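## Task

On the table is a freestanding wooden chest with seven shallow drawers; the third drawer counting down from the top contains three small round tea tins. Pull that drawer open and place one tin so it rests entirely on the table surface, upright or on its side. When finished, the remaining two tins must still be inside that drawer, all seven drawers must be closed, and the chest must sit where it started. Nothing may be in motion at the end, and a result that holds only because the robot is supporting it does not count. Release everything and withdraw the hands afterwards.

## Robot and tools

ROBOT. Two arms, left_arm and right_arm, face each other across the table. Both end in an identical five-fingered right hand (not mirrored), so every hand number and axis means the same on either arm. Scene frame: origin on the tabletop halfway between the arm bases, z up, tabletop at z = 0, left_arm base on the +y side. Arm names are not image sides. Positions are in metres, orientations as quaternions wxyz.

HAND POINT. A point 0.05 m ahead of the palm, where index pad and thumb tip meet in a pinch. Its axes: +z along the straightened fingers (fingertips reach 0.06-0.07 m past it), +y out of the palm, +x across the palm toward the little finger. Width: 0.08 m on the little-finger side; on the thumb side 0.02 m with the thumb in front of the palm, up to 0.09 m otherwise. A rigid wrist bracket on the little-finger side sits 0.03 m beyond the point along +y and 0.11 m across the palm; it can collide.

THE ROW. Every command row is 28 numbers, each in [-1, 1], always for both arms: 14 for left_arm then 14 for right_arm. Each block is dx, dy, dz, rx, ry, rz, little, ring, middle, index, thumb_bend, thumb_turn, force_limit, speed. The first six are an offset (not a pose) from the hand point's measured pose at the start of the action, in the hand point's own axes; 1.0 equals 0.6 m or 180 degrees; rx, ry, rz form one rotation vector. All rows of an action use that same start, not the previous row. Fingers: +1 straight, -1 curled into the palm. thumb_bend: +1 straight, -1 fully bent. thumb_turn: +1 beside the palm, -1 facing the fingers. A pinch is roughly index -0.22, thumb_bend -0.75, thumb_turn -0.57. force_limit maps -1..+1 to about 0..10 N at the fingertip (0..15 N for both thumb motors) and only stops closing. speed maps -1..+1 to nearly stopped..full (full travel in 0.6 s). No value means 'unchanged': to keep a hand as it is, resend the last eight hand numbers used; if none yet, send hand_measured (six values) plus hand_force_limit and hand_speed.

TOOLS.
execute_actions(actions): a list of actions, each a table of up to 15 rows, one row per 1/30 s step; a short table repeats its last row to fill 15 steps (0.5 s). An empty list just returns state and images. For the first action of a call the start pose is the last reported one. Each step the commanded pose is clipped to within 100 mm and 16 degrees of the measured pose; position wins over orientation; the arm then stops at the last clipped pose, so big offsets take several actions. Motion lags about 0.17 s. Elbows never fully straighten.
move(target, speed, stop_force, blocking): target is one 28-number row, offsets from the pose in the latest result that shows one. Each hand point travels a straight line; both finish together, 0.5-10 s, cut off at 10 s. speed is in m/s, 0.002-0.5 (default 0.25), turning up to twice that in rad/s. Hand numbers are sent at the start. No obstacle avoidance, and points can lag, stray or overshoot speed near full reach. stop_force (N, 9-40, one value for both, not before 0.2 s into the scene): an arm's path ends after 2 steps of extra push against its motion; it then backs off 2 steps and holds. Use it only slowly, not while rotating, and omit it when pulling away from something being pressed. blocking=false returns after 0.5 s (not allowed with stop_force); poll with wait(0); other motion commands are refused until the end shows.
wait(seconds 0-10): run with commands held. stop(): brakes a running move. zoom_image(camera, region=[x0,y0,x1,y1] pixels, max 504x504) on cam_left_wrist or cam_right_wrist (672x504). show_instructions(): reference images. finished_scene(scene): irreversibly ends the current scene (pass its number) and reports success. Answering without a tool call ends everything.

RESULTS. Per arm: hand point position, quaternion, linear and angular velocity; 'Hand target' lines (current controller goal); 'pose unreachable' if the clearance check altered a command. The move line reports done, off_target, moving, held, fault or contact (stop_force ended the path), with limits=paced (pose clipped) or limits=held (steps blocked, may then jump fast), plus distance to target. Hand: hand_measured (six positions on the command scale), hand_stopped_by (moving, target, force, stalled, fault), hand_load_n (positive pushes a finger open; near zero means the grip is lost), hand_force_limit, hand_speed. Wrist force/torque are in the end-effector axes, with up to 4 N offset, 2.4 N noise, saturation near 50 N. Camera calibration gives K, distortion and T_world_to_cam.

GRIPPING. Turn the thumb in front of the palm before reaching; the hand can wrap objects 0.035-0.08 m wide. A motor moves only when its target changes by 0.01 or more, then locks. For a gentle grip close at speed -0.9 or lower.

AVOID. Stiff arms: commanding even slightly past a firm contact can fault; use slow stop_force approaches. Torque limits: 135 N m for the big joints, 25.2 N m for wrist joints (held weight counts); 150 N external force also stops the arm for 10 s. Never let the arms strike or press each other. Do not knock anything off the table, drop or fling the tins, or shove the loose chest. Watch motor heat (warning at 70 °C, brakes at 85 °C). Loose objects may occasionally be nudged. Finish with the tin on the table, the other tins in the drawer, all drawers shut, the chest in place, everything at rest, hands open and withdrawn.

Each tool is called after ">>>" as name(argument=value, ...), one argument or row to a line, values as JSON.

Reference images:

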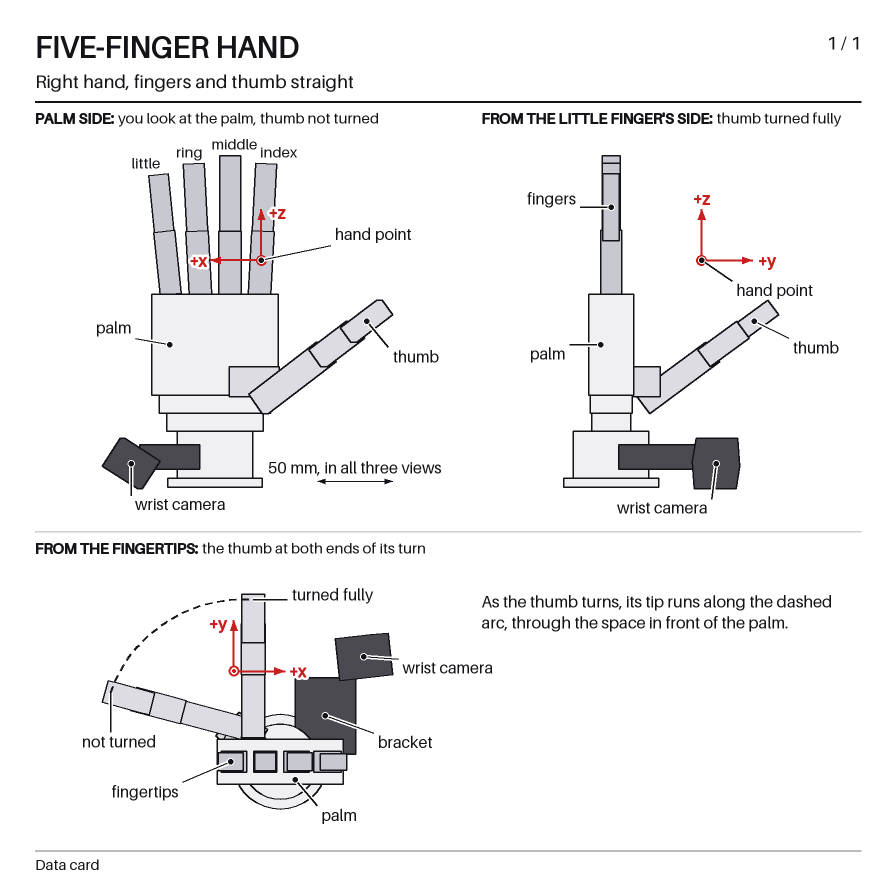

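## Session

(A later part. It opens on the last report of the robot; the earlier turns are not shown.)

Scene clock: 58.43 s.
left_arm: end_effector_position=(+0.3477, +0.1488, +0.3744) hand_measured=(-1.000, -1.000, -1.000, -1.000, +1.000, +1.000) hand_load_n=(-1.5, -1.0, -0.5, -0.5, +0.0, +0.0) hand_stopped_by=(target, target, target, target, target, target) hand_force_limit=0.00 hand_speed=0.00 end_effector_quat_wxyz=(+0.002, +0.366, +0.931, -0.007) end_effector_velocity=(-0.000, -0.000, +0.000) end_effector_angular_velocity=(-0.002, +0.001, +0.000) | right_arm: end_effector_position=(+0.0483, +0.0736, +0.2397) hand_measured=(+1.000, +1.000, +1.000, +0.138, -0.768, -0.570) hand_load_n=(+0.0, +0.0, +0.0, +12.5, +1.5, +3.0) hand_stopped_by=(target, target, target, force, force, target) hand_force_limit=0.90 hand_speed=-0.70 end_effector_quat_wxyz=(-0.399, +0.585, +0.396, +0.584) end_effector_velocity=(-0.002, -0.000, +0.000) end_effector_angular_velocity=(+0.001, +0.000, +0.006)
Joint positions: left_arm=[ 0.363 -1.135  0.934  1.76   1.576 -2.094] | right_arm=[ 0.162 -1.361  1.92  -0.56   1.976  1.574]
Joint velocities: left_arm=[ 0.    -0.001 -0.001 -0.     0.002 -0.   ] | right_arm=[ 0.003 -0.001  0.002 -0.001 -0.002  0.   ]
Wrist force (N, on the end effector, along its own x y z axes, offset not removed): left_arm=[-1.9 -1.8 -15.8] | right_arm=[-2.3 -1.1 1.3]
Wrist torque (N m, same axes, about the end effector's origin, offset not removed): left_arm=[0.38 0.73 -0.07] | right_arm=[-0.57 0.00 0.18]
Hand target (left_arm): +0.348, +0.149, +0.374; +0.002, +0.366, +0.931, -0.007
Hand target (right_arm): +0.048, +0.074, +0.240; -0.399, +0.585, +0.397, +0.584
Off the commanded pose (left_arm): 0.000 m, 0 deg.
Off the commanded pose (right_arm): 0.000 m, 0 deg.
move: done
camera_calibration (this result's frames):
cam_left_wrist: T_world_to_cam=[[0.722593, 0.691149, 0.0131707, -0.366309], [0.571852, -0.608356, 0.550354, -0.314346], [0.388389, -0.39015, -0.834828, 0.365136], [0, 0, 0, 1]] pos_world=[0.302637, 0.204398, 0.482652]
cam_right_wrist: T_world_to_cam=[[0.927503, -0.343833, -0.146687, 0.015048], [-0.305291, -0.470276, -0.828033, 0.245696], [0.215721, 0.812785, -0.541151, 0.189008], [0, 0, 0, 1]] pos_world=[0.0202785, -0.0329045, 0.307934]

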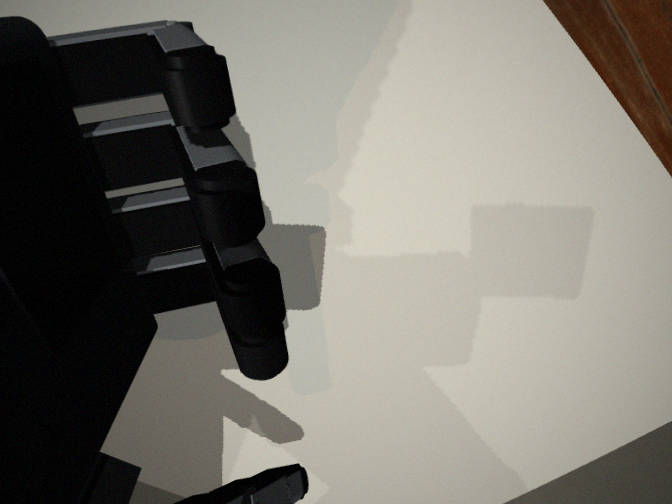

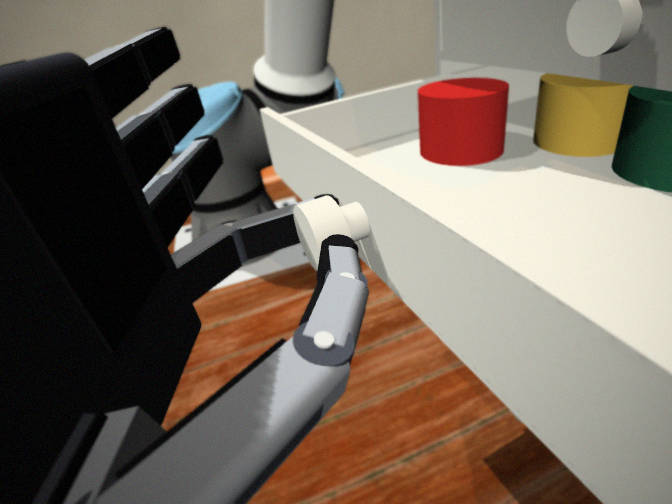

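>>> move(
  target=[0,0,0,0,0,0,-1,-1,-1,-1,1,1,0,0, 0,-0.076,-0.035,0.03,0,0,1,1,1,-0.5,-1,-0.57,0.9,-0.7],
  speed=0.025,
)

Scene clock: 60.90 s.
left_arm: end_effector_position=(+0.3477, +0.1488, +0.3744) hand_measured=(-1.000, -1.000, -1.000, -1.000, +1.000, +1.000) hand_load_n=(-1.5, -1.0, -0.5, -0.5, +0.0, +0.0) hand_stopped_by=(target, target, target, target, target, target) hand_force_limit=0.00 hand_speed=0.00 end_effector_quat_wxyz=(+0.002, +0.366, +0.931, -0.007) end_effector_velocity=(+0.000, -0.000, -0.000) end_effector_angular_velocity=(+0.001, -0.002, -0.000) | right_arm: end_effector_position=(-0.0015, +0.0708, +0.2398) hand_measured=(+1.000, +1.000, +1.000, +0.138, -0.768, -0.570) hand_load_n=(+0.0, +0.0, +0.0, +11.0, +0.5, +2.0) hand_stopped_by=(target, target, target, force, force, target) hand_force_limit=0.90 hand_speed=-0.70 end_effector_quat_wxyz=(-0.426, +0.566, +0.423, +0.565) end_effector_velocity=(-0.003, -0.000, -0.001) end_effector_angular_velocity=(-0.002, -0.001, +0.007)
Joint positions: left_arm=[ 0.363 -1.135  0.934  1.76   1.576 -2.094] | right_arm=[ 0.235 -1.37   1.93  -0.562  1.955  1.575]
Joint velocities: left_arm=[ 0.     0.001 -0.    -0.    -0.002  0.   ] | right_arm=[ 0.004  0.     0.001  0.001 -0.003 -0.   ]
Wrist force (N, on the end effector, along its own x y z axes, offset not removed): left_arm=[-0.6 -1.1 -16.4] | right_arm=[-1.7 -1.2 1.8]
Wrist torque (N m, same axes, about the end effector's origin, offset not removed): left_arm=[0.41 0.50 0.08] | right_arm=[-0.71 -0.16 0.20]
Hand target (left_arm): +0.348, +0.149, +0.374; +0.002, +0.366, +0.931, -0.007
Hand target (right_arm): -0.002, +0.071, +0.240; -0.426, +0.566, +0.424, +0.565
Off the commanded pose (left_arm): 0.000 m, 0 deg.
Off the commanded pose (right_arm): 0.000 m, 0 deg.
move: done
camera_calibration (this result's frames):
cam_left_wrist: T_world_to_cam=[[0.722593, 0.691149, 0.0131708, -0.36631], [0.571852, -0.608356, 0.550354, -0.314346], [0.388389, -0.39015, -0.834828, 0.365136], [0, 0, 0, 1]] pos_world=[0.302637, 0.204398, 0.482652]
cam_right_wrist: T_world_to_cam=[[0.955608, -0.255456, -0.146816, 0.054186], [-0.259991, -0.496644, -0.8281, 0.231198], [0.138628, 0.82951, -0.541013, 0.200751], [0, 0, 0, 1]] pos_world=[-0.0195008, -0.0378593, 0.308019]

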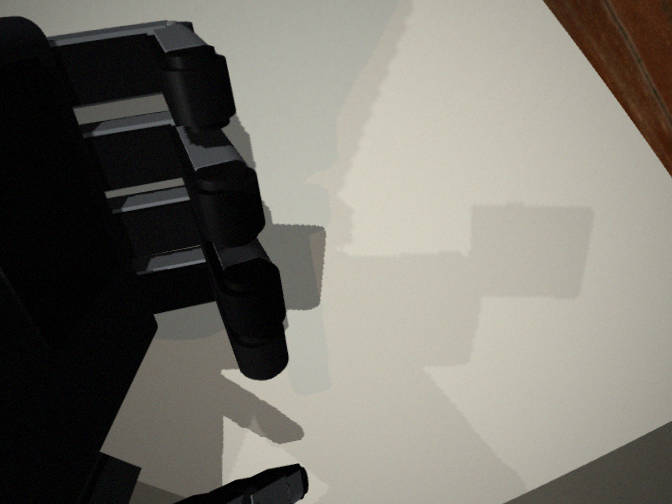

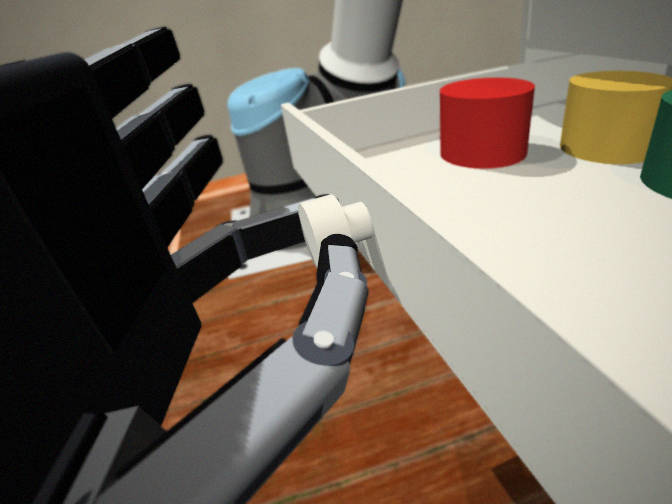

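>>> move(
  target=[0,0,-0.1,0,0,0,-1,-1,-1,-1,1,1,0,0, 0,0,0,0,0,0,1,1,1,0.5,-0.2,-0.57,0.9,0],
  speed=0.1,
)

>>> move(
  target=[0,0,0,0,0,0,0.3,0.3,0.6,0.6,0.6,-0.75,0.5,0, 0,-0.06,-0.02,0,0,0,1,1,1,0.5,-0.2,-0.57,0.9,0],
  speed=0.1,
)

Scene clock: 62.63 s.
left_arm: end_effector_position=(+0.3479, +0.1496, +0.4341) hand_measured=(-1.000, -1.000, -1.000, -1.000, +1.000, +1.000) hand_load_n=(+0.0, +0.0, +0.0, +0.0, +0.0, +0.0) hand_stopped_by=(target, target, target, target, target, target) hand_force_limit=0.00 hand_speed=0.00 end_effector_quat_wxyz=(+0.002, +0.366, +0.931, -0.007) end_effector_velocity=(-0.000, -0.000, +0.002) end_effector_angular_velocity=(+0.000, +0.004, +0.001) | right_arm: end_effector_position=(-0.0015, +0.0708, +0.2398) hand_measured=(+1.000, +1.000, +1.000, +0.500, -0.204, -0.570) hand_load_n=(+0.0, +0.0, +0.0, +0.0, -3.0, -1.0) hand_stopped_by=(target, target, target, target, target, target) hand_force_limit=0.90 hand_speed=0.00 end_effector_quat_wxyz=(-0.426, +0.566, +0.423, +0.565) end_effector_velocity=(+0.000, +0.000, +0.000) end_effector_angular_velocity=(+0.001, -0.000, -0.001)
Joint positions: left_arm=[ 0.363 -1.081  0.693  1.946  1.576 -2.093] | right_arm=[ 0.235 -1.37   1.93  -0.562  1.955  1.575]
Joint velocities: left_arm=[ 0.001  0.006 -0.016  0.011  0.003  0.   ] | right_arm=[ 0.    -0.    -0.001  0.     0.001 -0.   ]
Wrist force (N, on the end effector, along its own x y z axes, offset not removed): left_arm=[0.5 -1.1 0.9] | right_arm=[0.8 -5.2 1.8]
Wrist torque (N m, same axes, about the end effector's origin, offset not removed): left_arm=[-0.37 -0.12 0.06] | right_arm=[-0.46 0.06 0.11]
Hand target (left_arm): +0.348, +0.150, +0.434; +0.002, +0.366, +0.931, -0.007
Hand target (right_arm): -0.002, +0.071, +0.240; -0.426, +0.566, +0.423, +0.565
Off the commanded pose (left_arm): 0.000 m, 0 deg.
Off the commanded pose (right_arm): 0.000 m, 0 deg.
move: done
camera_calibration (this result's frames):
cam_left_wrist: T_world_to_cam=[[0.722649, 0.691089, 0.0131975, -0.367755], [0.57168, -0.608302, 0.550592, -0.346871], [0.388536, -0.39034, -0.83467, 0.415156], [0, 0, 0, 1]] pos_world=[0.302754, 0.205202, 0.542356]
cam_right_wrist: T_world_to_cam=[[0.955609, -0.255432, -0.146851, 0.0542031], [-0.259995, -0.496572, -0.828142, 0.231224], [0.138612, 0.82956, -0.54094, 0.200746], [0, 0, 0, 1]] pos_world=[-0.0195057, -0.0378662, 0.308037]

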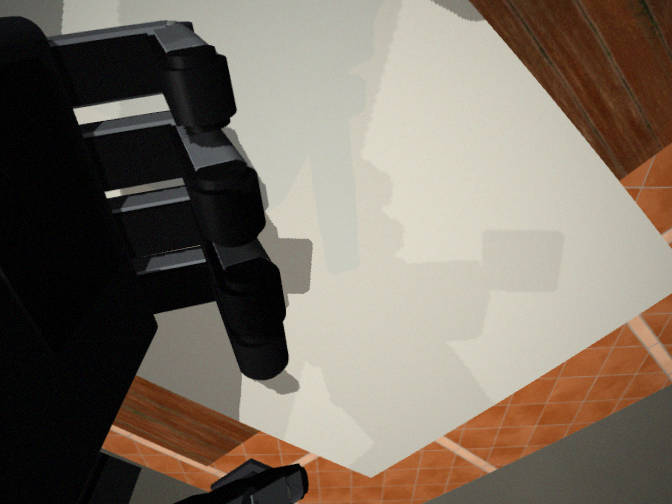

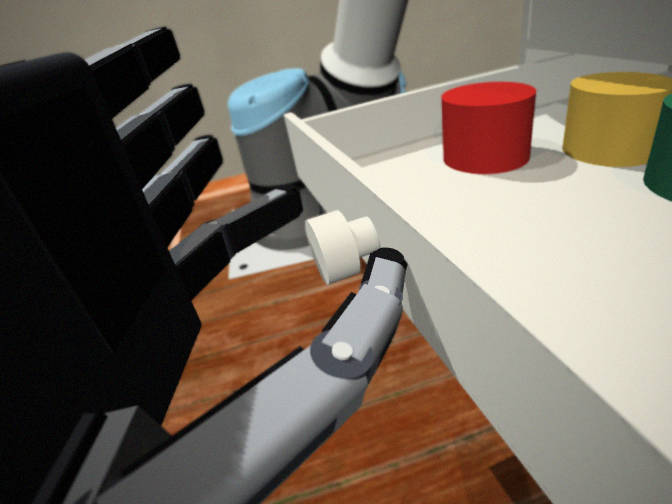

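Scene clock: 64.13 s.
left_arm: end_effector_position=(+0.3479, +0.1496, +0.4342) hand_measured=(+0.300, +0.300, +0.576, +0.600, +0.600, -0.750) hand_load_n=(+0.0, +0.0, -10.5, +0.0, +0.0, +0.0) hand_stopped_by=(target, target, stalled, target, target, target) hand_force_limit=0.50 hand_speed=0.00 end_effector_quat_wxyz=(+0.002, +0.366, +0.931, -0.007) end_effector_velocity=(-0.000, +0.000, +0.000) end_effector_angular_velocity=(-0.000, +0.001, -0.000) | right_arm: end_effector_position=(-0.0395, +0.0693, +0.2399) hand_measured=(+1.000, +1.000, +1.000, +0.500, -0.204, -0.570) hand_load_n=(+0.0, +0.0, +0.0, +0.0, +0.0, +0.0) hand_stopped_by=(target, target, target, target, target, target) hand_force_limit=0.90 hand_speed=0.00 end_effector_quat_wxyz=(-0.426, +0.566, +0.423, +0.565) end_effector_velocity=(-0.000, +0.000, +0.001) end_effector_angular_velocity=(+0.002, +0.001, -0.000)
Joint positions: left_arm=[ 0.363 -1.081  0.693  1.946  1.576 -2.093] | right_arm=[ 0.323 -1.336  1.887 -0.552  2.043  1.575]
Joint velocities: left_arm=[-0.    -0.    -0.     0.001  0.001  0.   ] | right_arm=[ 0.     0.    -0.001 -0.001  0.001  0.001]
Wrist force (N, on the end effector, along its own x y z axes, offset not removed): left_arm=[-0.8 5.3 -9.5] | right_arm=[0.8 -2.8 2.2]
Wrist torque (N m, same axes, about the end effector's origin, offset not removed): left_arm=[-0.42 0.32 0.23] | right_arm=[-0.58 -0.12 0.14]
Hand target (left_arm): +0.348, +0.150, +0.434; +0.002, +0.366, +0.931, -0.007
Hand target (right_arm): -0.039, +0.069, +0.240; -0.426, +0.566, +0.423, +0.565
Off the commanded pose (left_arm): 0.000 m, 0 deg.
Off the commanded pose (right_arm): 0.000 m, 0 deg.
move: done
camera_calibration (this result's frames):
cam_left_wrist: T_world_to_cam=[[0.72263, 0.69111, 0.0131642, -0.36777], [0.571677, -0.608239, 0.550664, -0.346918], [0.388576, -0.390401, -0.834623, 0.415177], [0, 0, 0, 1]] pos_world=[0.302759, 0.205246, 0.542393]
cam_right_wrist: T_world_to_cam=[[0.955568, -0.255437, -0.147109, 0.0901336], [-0.260227, -0.496606, -0.828048, 0.220635], [0.138459, 0.829539, -0.541013, 0.207292], [0, 0, 0, 1]] pos_world=[-0.0574151, -0.0393649, 0.308104]

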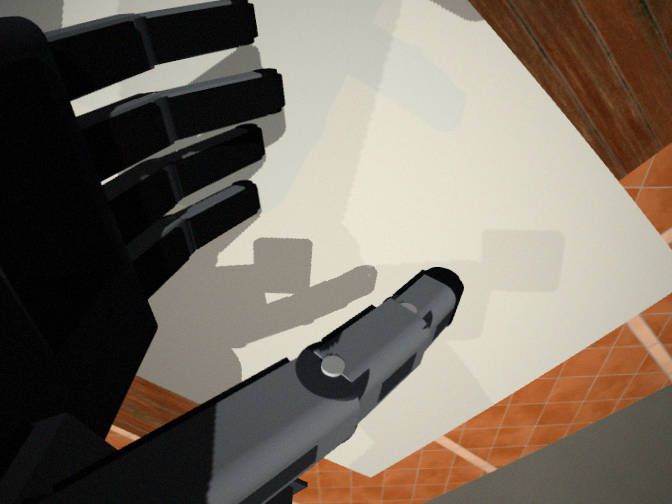

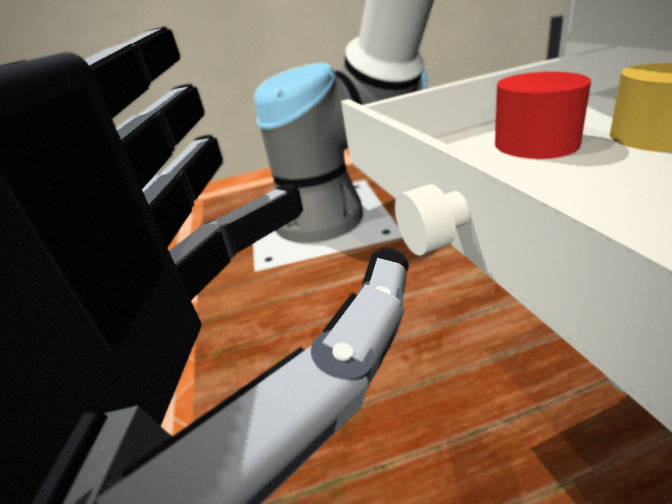

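>>> move(
  target=[0.317,-0.272,-0.02,0.238,-0.093,-0.226,0.3,0.3,0.6,0.6,0.6,-0.75,0.5,0, 0,0,-0.35,0,0,0,1,1,1,0.5,-0.2,-0.57,0.9,0],
  speed=0.2,
)

Scene clock: 67.63 s.
left_arm: end_effector_position=(+0.0977, +0.1598, +0.4468) hand_measured=(+0.300, +0.300, +0.578, +0.600, +0.600, -0.750) hand_load_n=(+0.0, +0.0, +0.0, +0.0, +0.0, +0.0) hand_stopped_by=(target, target, stalled, target, target, target) hand_force_limit=0.50 hand_speed=0.00 end_effector_quat_wxyz=(+0.003, +0.001, -0.921, +0.389) end_effector_velocity=(-0.002, -0.001, -0.000) end_effector_angular_velocity=(-0.007, -0.008, +0.013) | right_arm: end_effector_position=(-0.0812, -0.0747, +0.2396) hand_measured=(+1.000, +1.000, +1.000, +0.500, -0.204, -0.570) hand_load_n=(+0.0, +0.0, +0.0, +0.0, +0.0, +0.0) hand_stopped_by=(target, target, target, target, target, target) hand_force_limit=0.90 hand_speed=0.00 end_effector_quat_wxyz=(-0.426, +0.566, +0.423, +0.564) end_effector_velocity=(+0.000, -0.000, +0.000) end_effector_angular_velocity=(+0.000, +0.000, -0.001)
Joint positions: left_arm=[-0.322 -1.778  1.371  1.216  1.304 -3.421] | right_arm=[ 0.537 -1.55   2.137 -0.587  2.257  1.576]
Joint velocities: left_arm=[-0.027 -0.006  0.009 -0.001 -0.035 -0.023] | right_arm=[-0.    -0.    -0.     0.     0.001 -0.   ]
Wrist force (N, on the end effector, along its own x y z axes, offset not removed): left_arm=[-0.5 0.4 -1.3] | right_arm=[-0.6 -1.9 2.5]
Wrist torque (N m, same axes, about the end effector's origin, offset not removed): left_arm=[0.06 0.10 0.10] | right_arm=[-0.50 -0.05 0.12]
Hand target (left_arm): +0.097, +0.160, +0.447; -0.003, -0.001, +0.921, -0.389
Hand target (right_arm): -0.081, -0.075, +0.240; -0.426, +0.566, +0.423, +0.564
Off the commanded pose (left_arm): 0.000 m, 0 deg.
Off the commanded pose (right_arm): 0.060 m, 0 deg.
move: held (right_arm); limits=held; held on 34 of 98 steps (right_arm), including the last (right_arm)
pose unreachable (right arm): on one or more control steps of this call, first in action 0 (counted from 0), this arm could not follow its commanded pose, so it was not sent that pose on those steps. On the call's last step it was still not sent that pose. It may still have moved: this result reports where it is.
cause: the commanded pose would bring two parts of the arm too close to each other (joints 4 (wrist 1) to 6 (wrist 3) lie between them).
camera_calibration (this result's frames):
cam_left_wrist: T_world_to_cam=[[0.0551551, 0.713486, -0.698495, 0.185433], [0.840638, 0.344303, 0.418071, -0.323914], [0.538782, -0.61024, -0.580793, 0.433875], [0, 0, 0, 1]] pos_world=[0.0283028, 0.243989, 0.516936]
cam_right_wrist: T_world_to_cam=[[0.95553, -0.255241, -0.147698, 0.0933006], [-0.260685, -0.496952, -0.827697, 0.137959], [0.137863, 0.829392, -0.541389, 0.332431], [0, 0, 0, 1]] pos_world=[-0.0990176, -0.183342, 0.307943]

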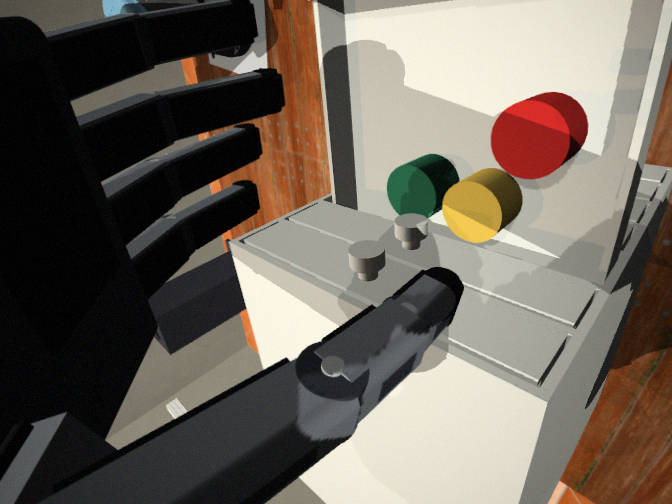

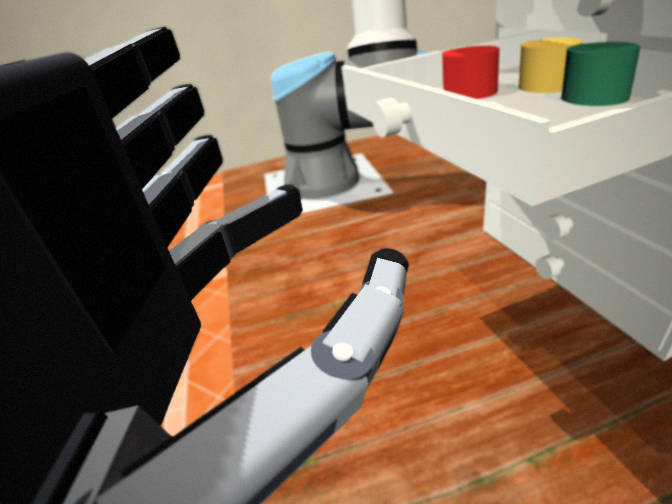

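>>> move(
  target=[-0.034,0.181,0.164,0,0,0,0.3,0.3,0.5,0.5,0.2,-0.75,0.5,0, 0,0,0,0,0,0,1,1,1,0.5,-0.2,-0.57,0.9,0],
  speed=0.15,
)

Scene clock: 69.50 s.
left_arm: end_effector_position=(+0.1172, +0.1653, +0.3005) hand_measured=(+0.300, +0.300, +0.500, +0.500, +0.200, -0.750) hand_load_n=(+0.0, +0.0, +0.0, +0.0, +0.0, +0.0) hand_stopped_by=(target, target, target, target, target, target) hand_force_limit=0.50 hand_speed=0.00 end_effector_quat_wxyz=(+0.003, +0.001, -0.921, +0.388) end_effector_velocity=(+0.000, -0.000, -0.002) end_effector_angular_velocity=(-0.001, +0.000, -0.001) | right_arm: end_effector_position=(-0.0812, -0.0747, +0.2396) hand_measured=(+1.000, +1.000, +1.000, +0.500, -0.204, -0.570) hand_load_n=(+0.0, +0.0, +0.0, +0.0, +0.0, +0.0) hand_stopped_by=(target, target, target, target, target, target) hand_force_limit=0.90 hand_speed=0.00 end_effector_quat_wxyz=(-0.426, +0.566, +0.423, +0.564) end_effector_velocity=(+0.000, -0.000, -0.000) end_effector_angular_velocity=(-0.002, -0.001, +0.000)
Joint positions: left_arm=[-0.24  -1.859  1.812  0.842  1.361 -3.36 ] | right_arm=[ 0.537 -1.55   2.137 -0.587  2.257  1.576]
Joint velocities: left_arm=[ 0.002  0.     0.006 -0.007  0.002  0.002] | right_arm=[-0.     0.001  0.     0.001 -0.001  0.   ]
Wrist force (N, on the end effector, along its own x y z axes, offset not removed): left_arm=[0.7 -0.8 -1.0] | right_arm=[-0.6 -3.7 2.3]
Wrist torque (N m, same axes, about the end effector's origin, offset not removed): left_arm=[-0.24 0.05 0.07] | right_arm=[-0.74 0.03 0.01]
Hand target (left_arm): +0.117, +0.165, +0.300; -0.003, -0.001, +0.921, -0.389
Hand target (right_arm): -0.081, -0.075, +0.240; -0.426, +0.566, +0.423, +0.564
Off the commanded pose (left_arm): 0.000 m, 0 deg.
Off the commanded pose (right_arm): 0.000 m, 0 deg.
move: done
camera_calibration (this result's frames):
cam_left_wrist: T_world_to_cam=[[0.0552889, 0.713567, -0.698402, 0.0781633], [0.840495, 0.344326, 0.41834, -0.281146], [0.538991, -0.610133, -0.580712, 0.34174], [0, 0, 0, 1]] pos_world=[0.047785, 0.249538, 0.370656]
cam_right_wrist: T_world_to_cam=[[0.95553, -0.255241, -0.147698, 0.0933004], [-0.260685, -0.496952, -0.827697, 0.137959], [0.137864, 0.829392, -0.54139, 0.33243], [0, 0, 0, 1]] pos_world=[-0.0990175, -0.183342, 0.307943]

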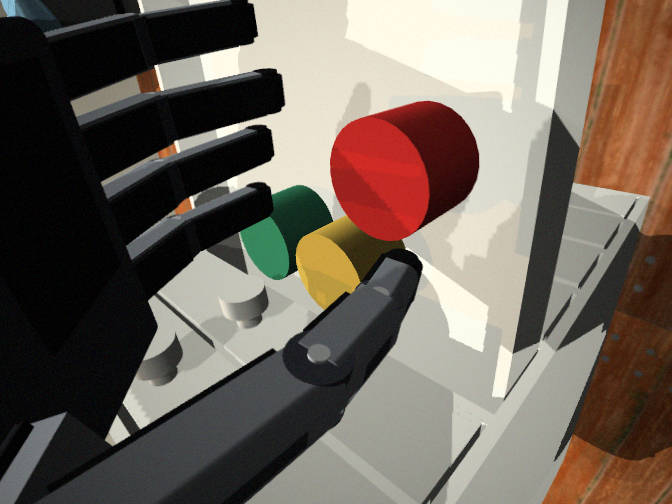

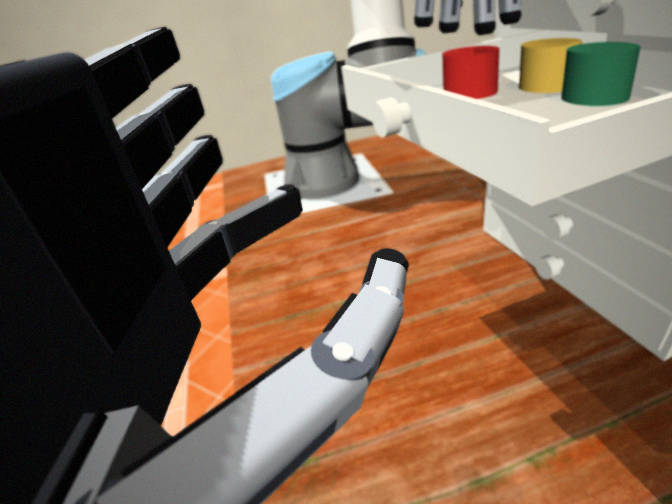

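>>> move(
  target=[0,0.03,0.03,0,0,0,0.3,0.3,0.5,0.5,0.2,-0.75,0.5,0, 0,0,0,0,0,0,1,1,1,0.5,-0.2,-0.57,0.9,0],
  speed=0.03,
  stop_force=10,
)

Scene clock: 70.93 s.
left_arm: end_effector_position=(+0.1171, +0.1651, +0.2754) hand_measured=(+0.300, +0.300, +0.500, +0.500, +0.200, -0.750) hand_load_n=(+0.0, +0.0, +0.0, +0.0, +0.0, +0.0) hand_stopped_by=(target, target, target, target, target, target) hand_force_limit=0.50 hand_speed=0.00 end_effector_quat_wxyz=(+0.003, +0.001, -0.921, +0.388) end_effector_velocity=(+0.000, -0.000, -0.002) end_effector_angular_velocity=(-0.002, +0.000, +0.000) | right_arm: end_effector_position=(-0.0812, -0.0747, +0.2396) hand_measured=(+1.000, +1.000, +1.000, +0.500, -0.204, -0.570) hand_load_n=(+0.0, +0.0, +0.0, +0.0, +0.0, +0.0) hand_stopped_by=(target, target, target, target, target, target) hand_force_limit=0.90 hand_speed=0.00 end_effector_quat_wxyz=(-0.426, +0.566, +0.423, +0.564) end_effector_velocity=(-0.000, +0.000, +0.000) end_effector_angular_velocity=(+0.001, +0.000, +0.002)
Joint positions: left_arm=[-0.24  -1.859  1.876  0.778  1.36  -3.36 ] | right_arm=[ 0.537 -1.55   2.137 -0.587  2.257  1.576]
Joint velocities: left_arm=[-0.    -0.001  0.007 -0.007 -0.     0.   ] | right_arm=[-0.     0.    -0.001 -0.    -0.002 -0.   ]
Wrist force (N, on the end effector, along its own x y z axes, offset not removed): left_arm=[-0.1 -2.2 -0.5] | right_arm=[-1.4 -1.2 1.1]
Wrist torque (N m, same axes, about the end effector's origin, offset not removed): left_arm=[-0.36 0.10 0.08] | right_arm=[-0.29 0.21 0.06]
Hand target (left_arm): +0.117, +0.165, +0.275; -0.003, -0.001, +0.921, -0.388
Hand target (right_arm): -0.081, -0.075, +0.240; -0.426, +0.566, +0.423, +0.564
Off the commanded pose (left_arm): 0.000 m, 0 deg.
Off the commanded pose (right_arm): 0.000 m, 0 deg.
move: done
camera_calibration (this result's frames):
cam_left_wrist: T_world_to_cam=[[0.0552573, 0.713552, -0.69842, 0.0608256], [0.840504, 0.344346, 0.418306, -0.270421], [0.538981, -0.610139, -0.580715, 0.327078], [0, 0, 0, 1]] pos_world=[0.0476398, 0.249279, 0.34554]
cam_right_wrist: T_world_to_cam=[[0.95553, -0.255241, -0.147698, 0.0933003], [-0.260685, -0.496952, -0.827697, 0.137959], [0.137864, 0.829392, -0.54139, 0.33243], [0, 0, 0, 1]] pos_world=[-0.0990174, -0.183342, 0.307943]

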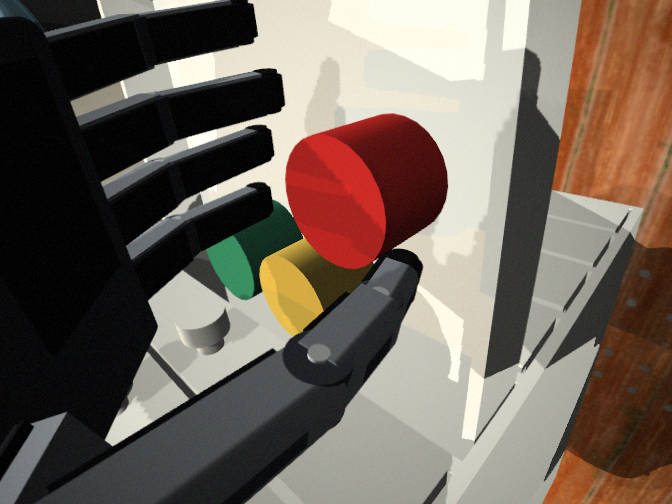

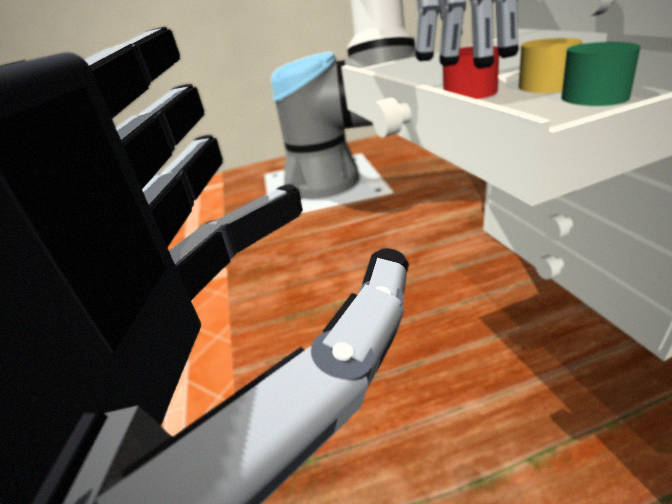

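>>> move(
  target=[0,0,0,0.07,0,0,0.3,0.3,0.5,0.5,0.2,-1,0.5,0, 0,0,0,0,0,0,1,1,1,0.5,-0.2,-0.57,0.9,0],
  speed=0.05,
)

Scene clock: 73.60 s.
left_arm: end_effector_position=(+0.1171, +0.1651, +0.2754) hand_measured=(+0.300, +0.300, +0.500, +0.500, +0.200, -1.000) hand_load_n=(+0.0, +0.0, +0.0, +0.0, +0.0, +0.0) hand_stopped_by=(target, target, target, target, target, target) hand_force_limit=0.50 hand_speed=0.00 end_effector_quat_wxyz=(+0.003, +0.001, -0.874, +0.486) end_effector_velocity=(-0.000, -0.000, -0.000) end_effector_angular_velocity=(-0.015, -0.001, +0.000) | right_arm: end_effector_position=(-0.0812, -0.0747, +0.2396) hand_measured=(+1.000, +1.000, +1.000, +0.500, -0.204, -0.570) hand_load_n=(+0.0, +0.0, +0.0, +0.0, +0.0, +0.0) hand_stopped_by=(target, target, target, target, target, target) hand_force_limit=0.90 hand_speed=0.00 end_effector_quat_wxyz=(-0.426, +0.566, +0.423, +0.564) end_effector_velocity=(+0.000, +0.000, +0.000) end_effector_angular_velocity=(+0.001, +0.000, -0.001)
Joint positions: left_arm=[-0.326 -2.033  2.036  0.586  1.247 -3.359] | right_arm=[ 0.537 -1.55   2.137 -0.587  2.257  1.576]
Joint velocities: left_arm=[-0.01  -0.012  0.012 -0.013 -0.012  0.   ] | right_arm=[-0.    -0.    -0.    -0.001  0.001 -0.   ]
Wrist force (N, on the end effector, along its own x y z axes, offset not removed): left_arm=[1.2 -0.5 -0.3] | right_arm=[-0.4 -0.6 2.9]
Wrist torque (N m, same axes, about the end effector's origin, offset not removed): left_arm=[-0.12 -0.21 0.19] | right_arm=[-0.23 0.01 0.19]
Hand target (left_arm): +0.117, +0.165, +0.275; -0.003, -0.001, +0.873, -0.487
Hand target (right_arm): -0.081, -0.075, +0.240; -0.426, +0.566, +0.423, +0.564
Off the commanded pose (left_arm): 0.000 m, 0 deg.
Off the commanded pose (right_arm): 0.000 m, 0 deg.
move: done
camera_calibration (this result's frames):
cam_left_wrist: T_world_to_cam=[[0.0537035, 0.545771, -0.836212, 0.126664], [0.840326, 0.427668, 0.333094, -0.260716], [0.539414, -0.720579, -0.435658, 0.305347], [0, 0, 0, 1]] pos_world=[0.0475759, 0.262397, 0.325788]
cam_right_wrist: T_world_to_cam=[[0.95553, -0.255241, -0.147698, 0.0933004], [-0.260685, -0.496952, -0.827697, 0.137959], [0.137864, 0.829392, -0.54139, 0.33243], [0, 0, 0, 1]] pos_world=[-0.0990174, -0.183342, 0.307943]

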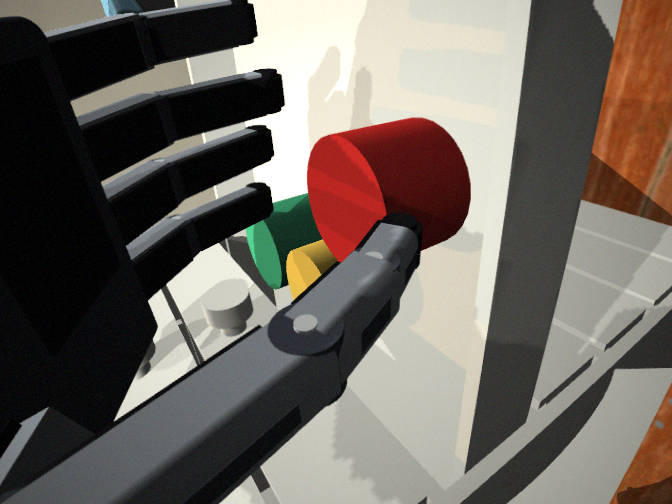

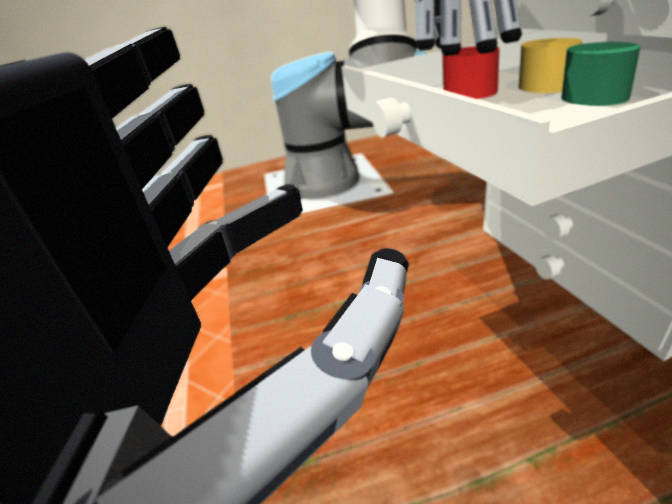

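>>> move(
  target=[0,0,0,0,0,0,0.3,0.3,0.5,0.5,0.8,-1,0.5,0, 0,0,0,0,0,0,1,1,1,0.5,-0.2,-0.57,0.9,0],
)

>>> move(
  target=[0,0.026,0.016,0,0,0,0.3,0.3,0.5,0.5,0.8,-1,0.5,0, 0,0,0,0,0,0,1,1,1,0.5,-0.2,-0.57,0.9,0],
  speed=0.015,
  stop_force=9,
)

Scene clock: 78.60 s.
left_arm: end_effector_position=(+0.1171, +0.1651, +0.2754) hand_measured=(+0.300, +0.300, +0.500, +0.500, +0.800, -1.000) hand_load_n=(+0.0, +0.0, +0.0, +0.0, +0.0, +0.0) hand_stopped_by=(target, target, target, target, target, target) hand_force_limit=0.50 hand_speed=0.00 end_effector_quat_wxyz=(+0.003, +0.001, -0.874, +0.486) end_effector_velocity=(-0.000, -0.000, +0.000) end_effector_angular_velocity=(-0.002, +0.001, -0.001) | right_arm: end_effector_position=(-0.0812, -0.0747, +0.2396) hand_measured=(+1.000, +1.000, +1.000, +0.500, -0.204, -0.570) hand_load_n=(+0.0, +0.0, +0.0, +0.0, +0.0, +0.0) hand_stopped_by=(target, target, target, target, target, target) hand_force_limit=0.90 hand_speed=0.00 end_effector_quat_wxyz=(-0.426, +0.566, +0.423, +0.564) end_effector_velocity=(+0.000, -0.000, -0.000) end_effector_angular_velocity=(-0.001, -0.000, +0.000)
Joint positions: left_arm=[-0.326 -2.033  2.036  0.586  1.247 -3.359] | right_arm=[ 0.537 -1.55   2.137 -0.587  2.257  1.576]
Joint velocities: left_arm=[ 0.    -0.001 -0.    -0.001  0.001 -0.   ] | right_arm=[-0.    -0.     0.001  0.001 -0.     0.   ]
Wrist force (N, on the end effector, along its own x y z axes, offset not removed): left_arm=[-0.4 -1.1 -0.4] | right_arm=[0.0 -2.8 1.0]
Wrist torque (N m, same axes, about the end effector's origin, offset not removed): left_arm=[-0.33 0.08 0.16] | right_arm=[-0.43 -0.05 0.08]
Hand target (left_arm): +0.117, +0.165, +0.275; -0.003, -0.001, +0.874, -0.486
Hand target (right_arm): -0.081, -0.075, +0.240; -0.426, +0.566, +0.423, +0.564
Off the commanded pose (left_arm): 0.000 m, 0 deg.
Off the commanded pose (right_arm): 0.000 m, 0 deg.
move: done
camera_calibration (this result's frames):
cam_left_wrist: T_world_to_cam=[[0.0537105, 0.545746, -0.836227, 0.126673], [0.840326, 0.427675, 0.333087, -0.260716], [0.539414, -0.720594, -0.435634, 0.305344], [0, 0, 0, 1]] pos_world=[0.0475755, 0.262399, 0.325787]
cam_right_wrist: T_world_to_cam=[[0.95553, -0.255241, -0.147698, 0.0933004], [-0.260685, -0.496952, -0.827697, 0.137959], [0.137863, 0.829392, -0.54139, 0.33243], [0, 0, 0, 1]] pos_world=[-0.0990175, -0.183342, 0.307943]

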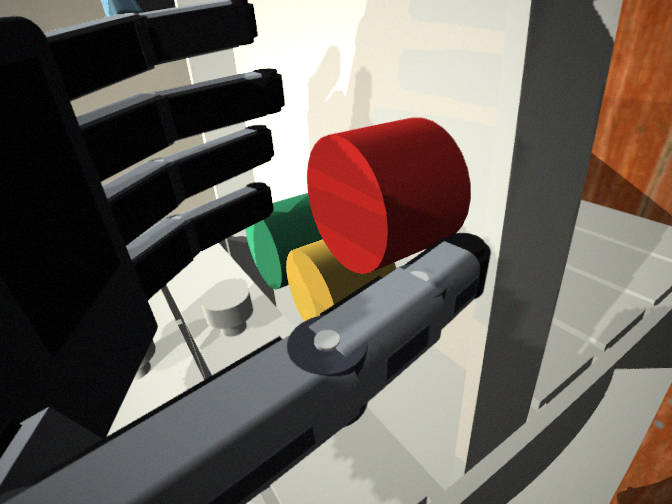

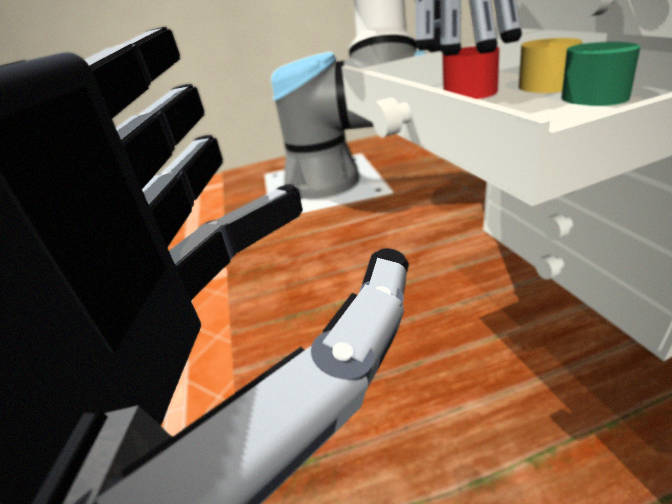

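Scene clock: 79.17 s.
left_arm: end_effector_position=(+0.1171, +0.1651, +0.2727) hand_measured=(+0.300, +0.300, +0.500, +0.500, +0.800, -1.000) hand_load_n=(+0.0, +0.0, +0.0, +0.0, -1.0, -1.0) hand_stopped_by=(target, target, target, target, target, target) hand_force_limit=0.50 hand_speed=0.00 end_effector_quat_wxyz=(+0.003, +0.001, -0.874, +0.486) end_effector_velocity=(+0.000, +0.001, +0.005) end_effector_angular_velocity=(+0.002, -0.001, +0.000) | right_arm: end_effector_position=(-0.0812, -0.0747, +0.2396) hand_measured=(+1.000, +1.000, +1.000, +0.500, -0.204, -0.570) hand_load_n=(+0.0, +0.0, +0.0, +0.0, +0.0, +0.0) hand_stopped_by=(target, target, target, target, target, target) hand_force_limit=0.90 hand_speed=0.00 end_effector_quat_wxyz=(-0.426, +0.566, +0.423, +0.564) end_effector_velocity=(-0.000, +0.000, +0.000) end_effector_angular_velocity=(+0.001, +0.000, +0.000)
Joint positions: left_arm=[-0.326 -2.033  2.044  0.578  1.247 -3.359] | right_arm=[ 0.537 -1.55   2.137 -0.587  2.257  1.576]
Joint velocities: left_arm=[ 0.    -0.    -0.013  0.016 -0.     0.   ] | right_arm=[ 0.     0.    -0.001 -0.001 -0.     0.   ]
Wrist force (N, on the end effector, along its own x y z axes, offset not removed): left_arm=[-1.1 -15.5 -12.4] | right_arm=[-0.6 -2.6 3.4]
Wrist torque (N m, same axes, about the end effector's origin, offset not removed): left_arm=[-1.02 0.35 0.06] | right_arm=[-0.61 -0.01 0.08]
Hand target (left_arm): +0.117, +0.165, +0.273; -0.003, -0.001, +0.874, -0.486
Hand target (right_arm): -0.081, -0.075, +0.240; -0.426, +0.566, +0.423, +0.564
Off the commanded pose (left_arm): 0.016 m, 0 deg.
Off the commanded pose (right_arm): 0.000 m, 0 deg.
move: contact (left_arm)
camera_calibration (this result's frames):
cam_left_wrist: T_world_to_cam=[[0.0537311, 0.54572, -0.836243, 0.124344], [0.84029, 0.427722, 0.333116, -0.259814], [0.539468, -0.720585, -0.435581, 0.304105], [0, 0, 0, 1]] pos_world=[0.0475828, 0.262404, 0.322993]
cam_right_wrist: T_world_to_cam=[[0.95553, -0.255241, -0.147698, 0.0933005], [-0.260685, -0.496952, -0.827697, 0.137959], [0.137863, 0.829392, -0.54139, 0.33243], [0, 0, 0, 1]] pos_world=[-0.0990175, -0.183342, 0.307943]

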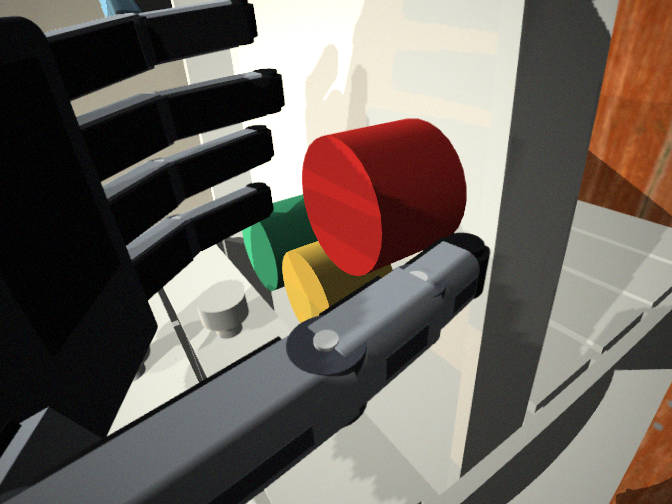

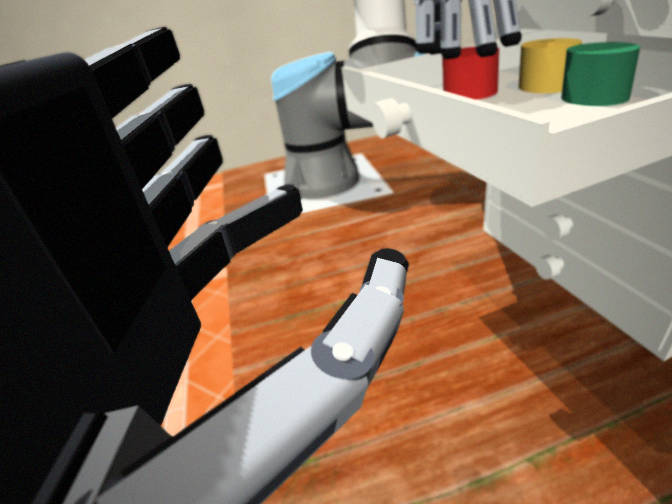

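>>> move(
  target=[0,-0.012,-0.022,-0.07,0,0,0.2,0.2,0.35,0.35,0.3,-1,0.5,0, 0,0,0,0,0,0,1,1,1,0.5,-0.2,-0.57,0.9,0],
  speed=0.05,
)

Scene clock: 81.87 s.
left_arm: end_effector_position=(+0.1172, +0.1724, +0.2856) hand_measured=(+0.200, +0.200, +0.350, +0.350, +0.300, -1.000) hand_load_n=(+0.0, +0.0, +0.0, +0.0, +0.0, +0.0) hand_stopped_by=(target, target, target, target, target, target) hand_force_limit=0.50 hand_speed=0.00 end_effector_quat_wxyz=(+0.003, +0.001, -0.921, +0.389) end_effector_velocity=(-0.000, +0.001, +0.000) end_effector_angular_velocity=(+0.017, +0.001, -0.001) | right_arm: end_effector_position=(-0.0812, -0.0747, +0.2396) hand_measured=(+1.000, +1.000, +1.000, +0.500, -0.204, -0.570) hand_load_n=(+0.0, +0.0, +0.0, +0.0, +0.0, +0.0) hand_stopped_by=(target, target, target, target, target, target) hand_force_limit=0.90 hand_speed=0.00 end_effector_quat_wxyz=(-0.426, +0.566, +0.423, +0.564) end_effector_velocity=(+0.000, -0.000, -0.000) end_effector_angular_velocity=(-0.001, -0.000, -0.001)
Joint positions: left_arm=[-0.251 -1.88   1.865  0.812  1.353 -3.369] | right_arm=[ 0.537 -1.55   2.137 -0.587  2.257  1.576]
Joint velocities: left_arm=[ 0.006  0.011 -0.012  0.016  0.009  0.   ] | right_arm=[-0.    -0.     0.     0.001  0.001 -0.   ]
Wrist force (N, on the end effector, along its own x y z axes, offset not removed): left_arm=[0.4 -0.6 -0.4] | right_arm=[-0.6 -1.9 2.2]
Wrist torque (N m, same axes, about the end effector's origin, offset not removed): left_arm=[-0.20 0.07 0.21] | right_arm=[-0.48 0.00 0.10]
Hand target (left_arm): +0.117, +0.172, +0.286; -0.003, -0.001, +0.922, -0.388
Hand target (right_arm): -0.081, -0.075, +0.240; -0.426, +0.566, +0.423, +0.564
Off the commanded pose (left_arm): 0.000 m, 0 deg.
Off the commanded pose (right_arm): 0.000 m, 0 deg.
move: done
camera_calibration (this result's frames):
cam_left_wrist: T_world_to_cam=[[0.0549988, 0.713532, -0.69846, 0.062729], [0.840538, 0.344494, 0.418114, -0.277276], [0.538954, -0.610078, -0.580804, 0.337448], [0, 0, 0, 1]] pos_world=[0.0477424, 0.25663, 0.355738]
cam_right_wrist: T_world_to_cam=[[0.95553, -0.255241, -0.147698, 0.0933004], [-0.260685, -0.496952, -0.827697, 0.137959], [0.137863, 0.829392, -0.54139, 0.33243], [0, 0, 0, 1]] pos_world=[-0.0990175, -0.183342, 0.307943]

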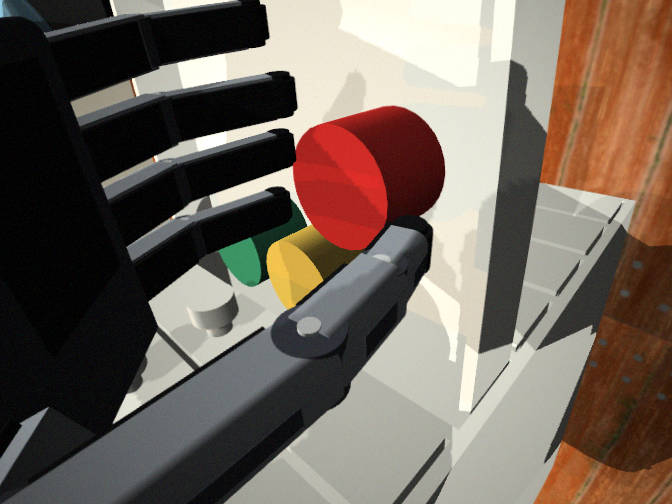

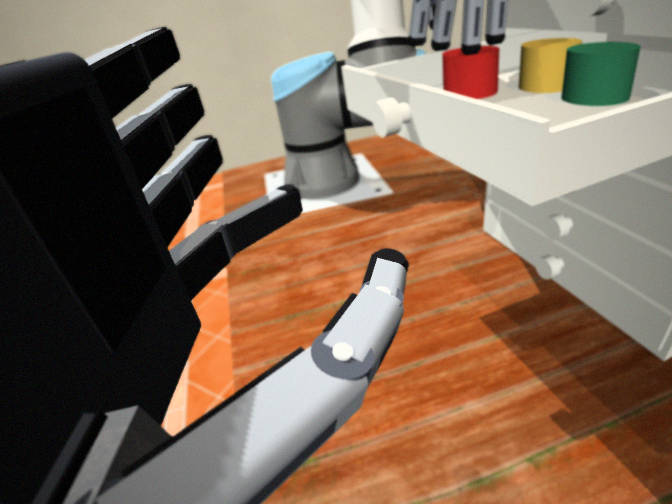

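>>> move(
  target=[0,0.035,0.035,0,0,0,0.3,0.5,0.6,0.6,0.3,-1,0.5,0, 0,0,0,0,0,0,1,1,1,0.5,-0.2,-0.57,0.9,0],
  speed=0.012,
  stop_force=9,
)

Scene clock: 84.87 s.
left_arm: end_effector_position=(+0.1170, +0.1721, +0.2562) hand_measured=(+0.300, +0.500, +0.600, +0.600, +0.298, -1.000) hand_load_n=(+0.0, +0.0, +0.0, +0.0, -3.0, -0.5) hand_stopped_by=(target, target, target, target, target, target) hand_force_limit=0.50 hand_speed=0.00 end_effector_quat_wxyz=(+0.003, +0.001, -0.921, +0.389) end_effector_velocity=(-0.000, +0.000, -0.003) end_effector_angular_velocity=(+0.002, -0.000, -0.000) | right_arm: end_effector_position=(-0.0812, -0.0747, +0.2396) hand_measured=(+1.000, +1.000, +1.000, +0.500, -0.204, -0.570) hand_load_n=(+0.0, +0.0, +0.0, +0.0, +0.0, +0.0) hand_stopped_by=(target, target, target, target, target, target) hand_force_limit=0.90 hand_speed=0.00 end_effector_quat_wxyz=(-0.426, +0.566, +0.423, +0.564) end_effector_velocity=(-0.000, -0.000, -0.000) end_effector_angular_velocity=(-0.000, -0.000, +0.001)
Joint positions: left_arm=[-0.251 -1.877  1.938  0.736  1.353 -3.369] | right_arm=[ 0.537 -1.55   2.137 -0.587  2.257  1.576]
Joint velocities: left_arm=[-0.     0.001  0.006 -0.006  0.     0.   ] | right_arm=[-0.    -0.     0.    -0.    -0.001 -0.   ]
Wrist force (N, on the end effector, along its own x y z axes, offset not removed): left_arm=[-0.6 -5.0 -1.8] | right_arm=[0.8 -1.4 2.9]
Wrist torque (N m, same axes, about the end effector's origin, offset not removed): left_arm=[-0.37 0.17 -0.06] | right_arm=[-0.41 -0.19 0.22]
Hand target (left_arm): +0.117, +0.172, +0.256; -0.003, -0.001, +0.921, -0.389
Hand target (right_arm): -0.081, -0.075, +0.240; -0.426, +0.566, +0.423, +0.564
Off the commanded pose (left_arm): 0.000 m, 0 deg.
Off the commanded pose (right_arm): 0.000 m, 0 deg.
move: done
camera_calibration (this result's frames):
cam_left_wrist: T_world_to_cam=[[0.0549927, 0.713532, -0.698461, 0.0424516], [0.840541, 0.344494, 0.418107, -0.26472], [0.538949, -0.610078, -0.580809, 0.320277], [0, 0, 0, 1]] pos_world=[0.0475603, 0.256298, 0.326352]
cam_right_wrist: T_world_to_cam=[[0.95553, -0.255241, -0.147698, 0.0933003], [-0.260685, -0.496952, -0.827697, 0.137959], [0.137864, 0.829392, -0.54139, 0.33243], [0, 0, 0, 1]] pos_world=[-0.0990174, -0.183342, 0.307943]

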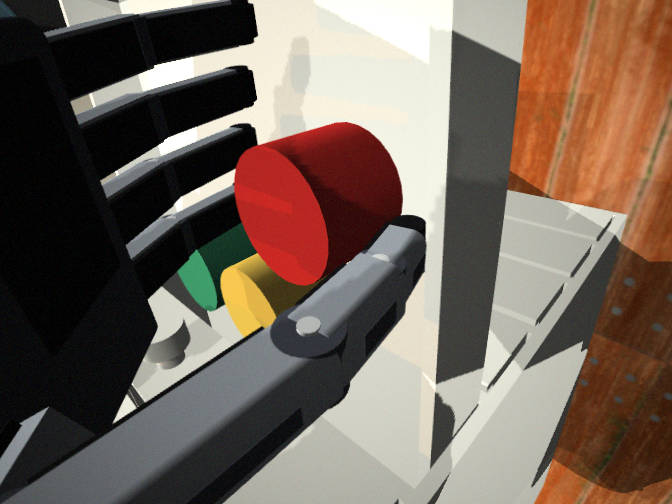

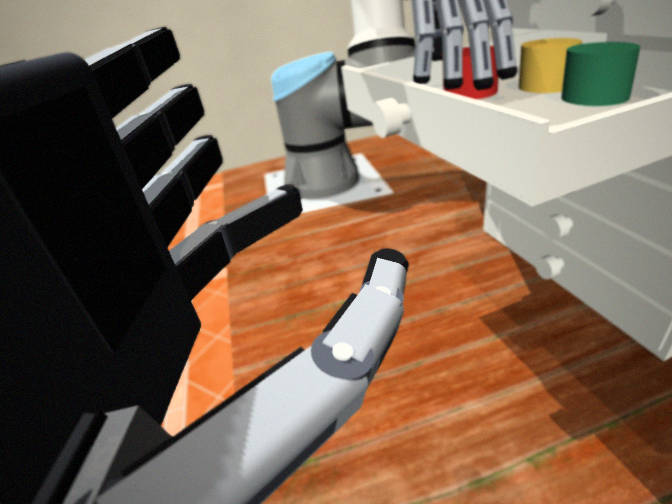

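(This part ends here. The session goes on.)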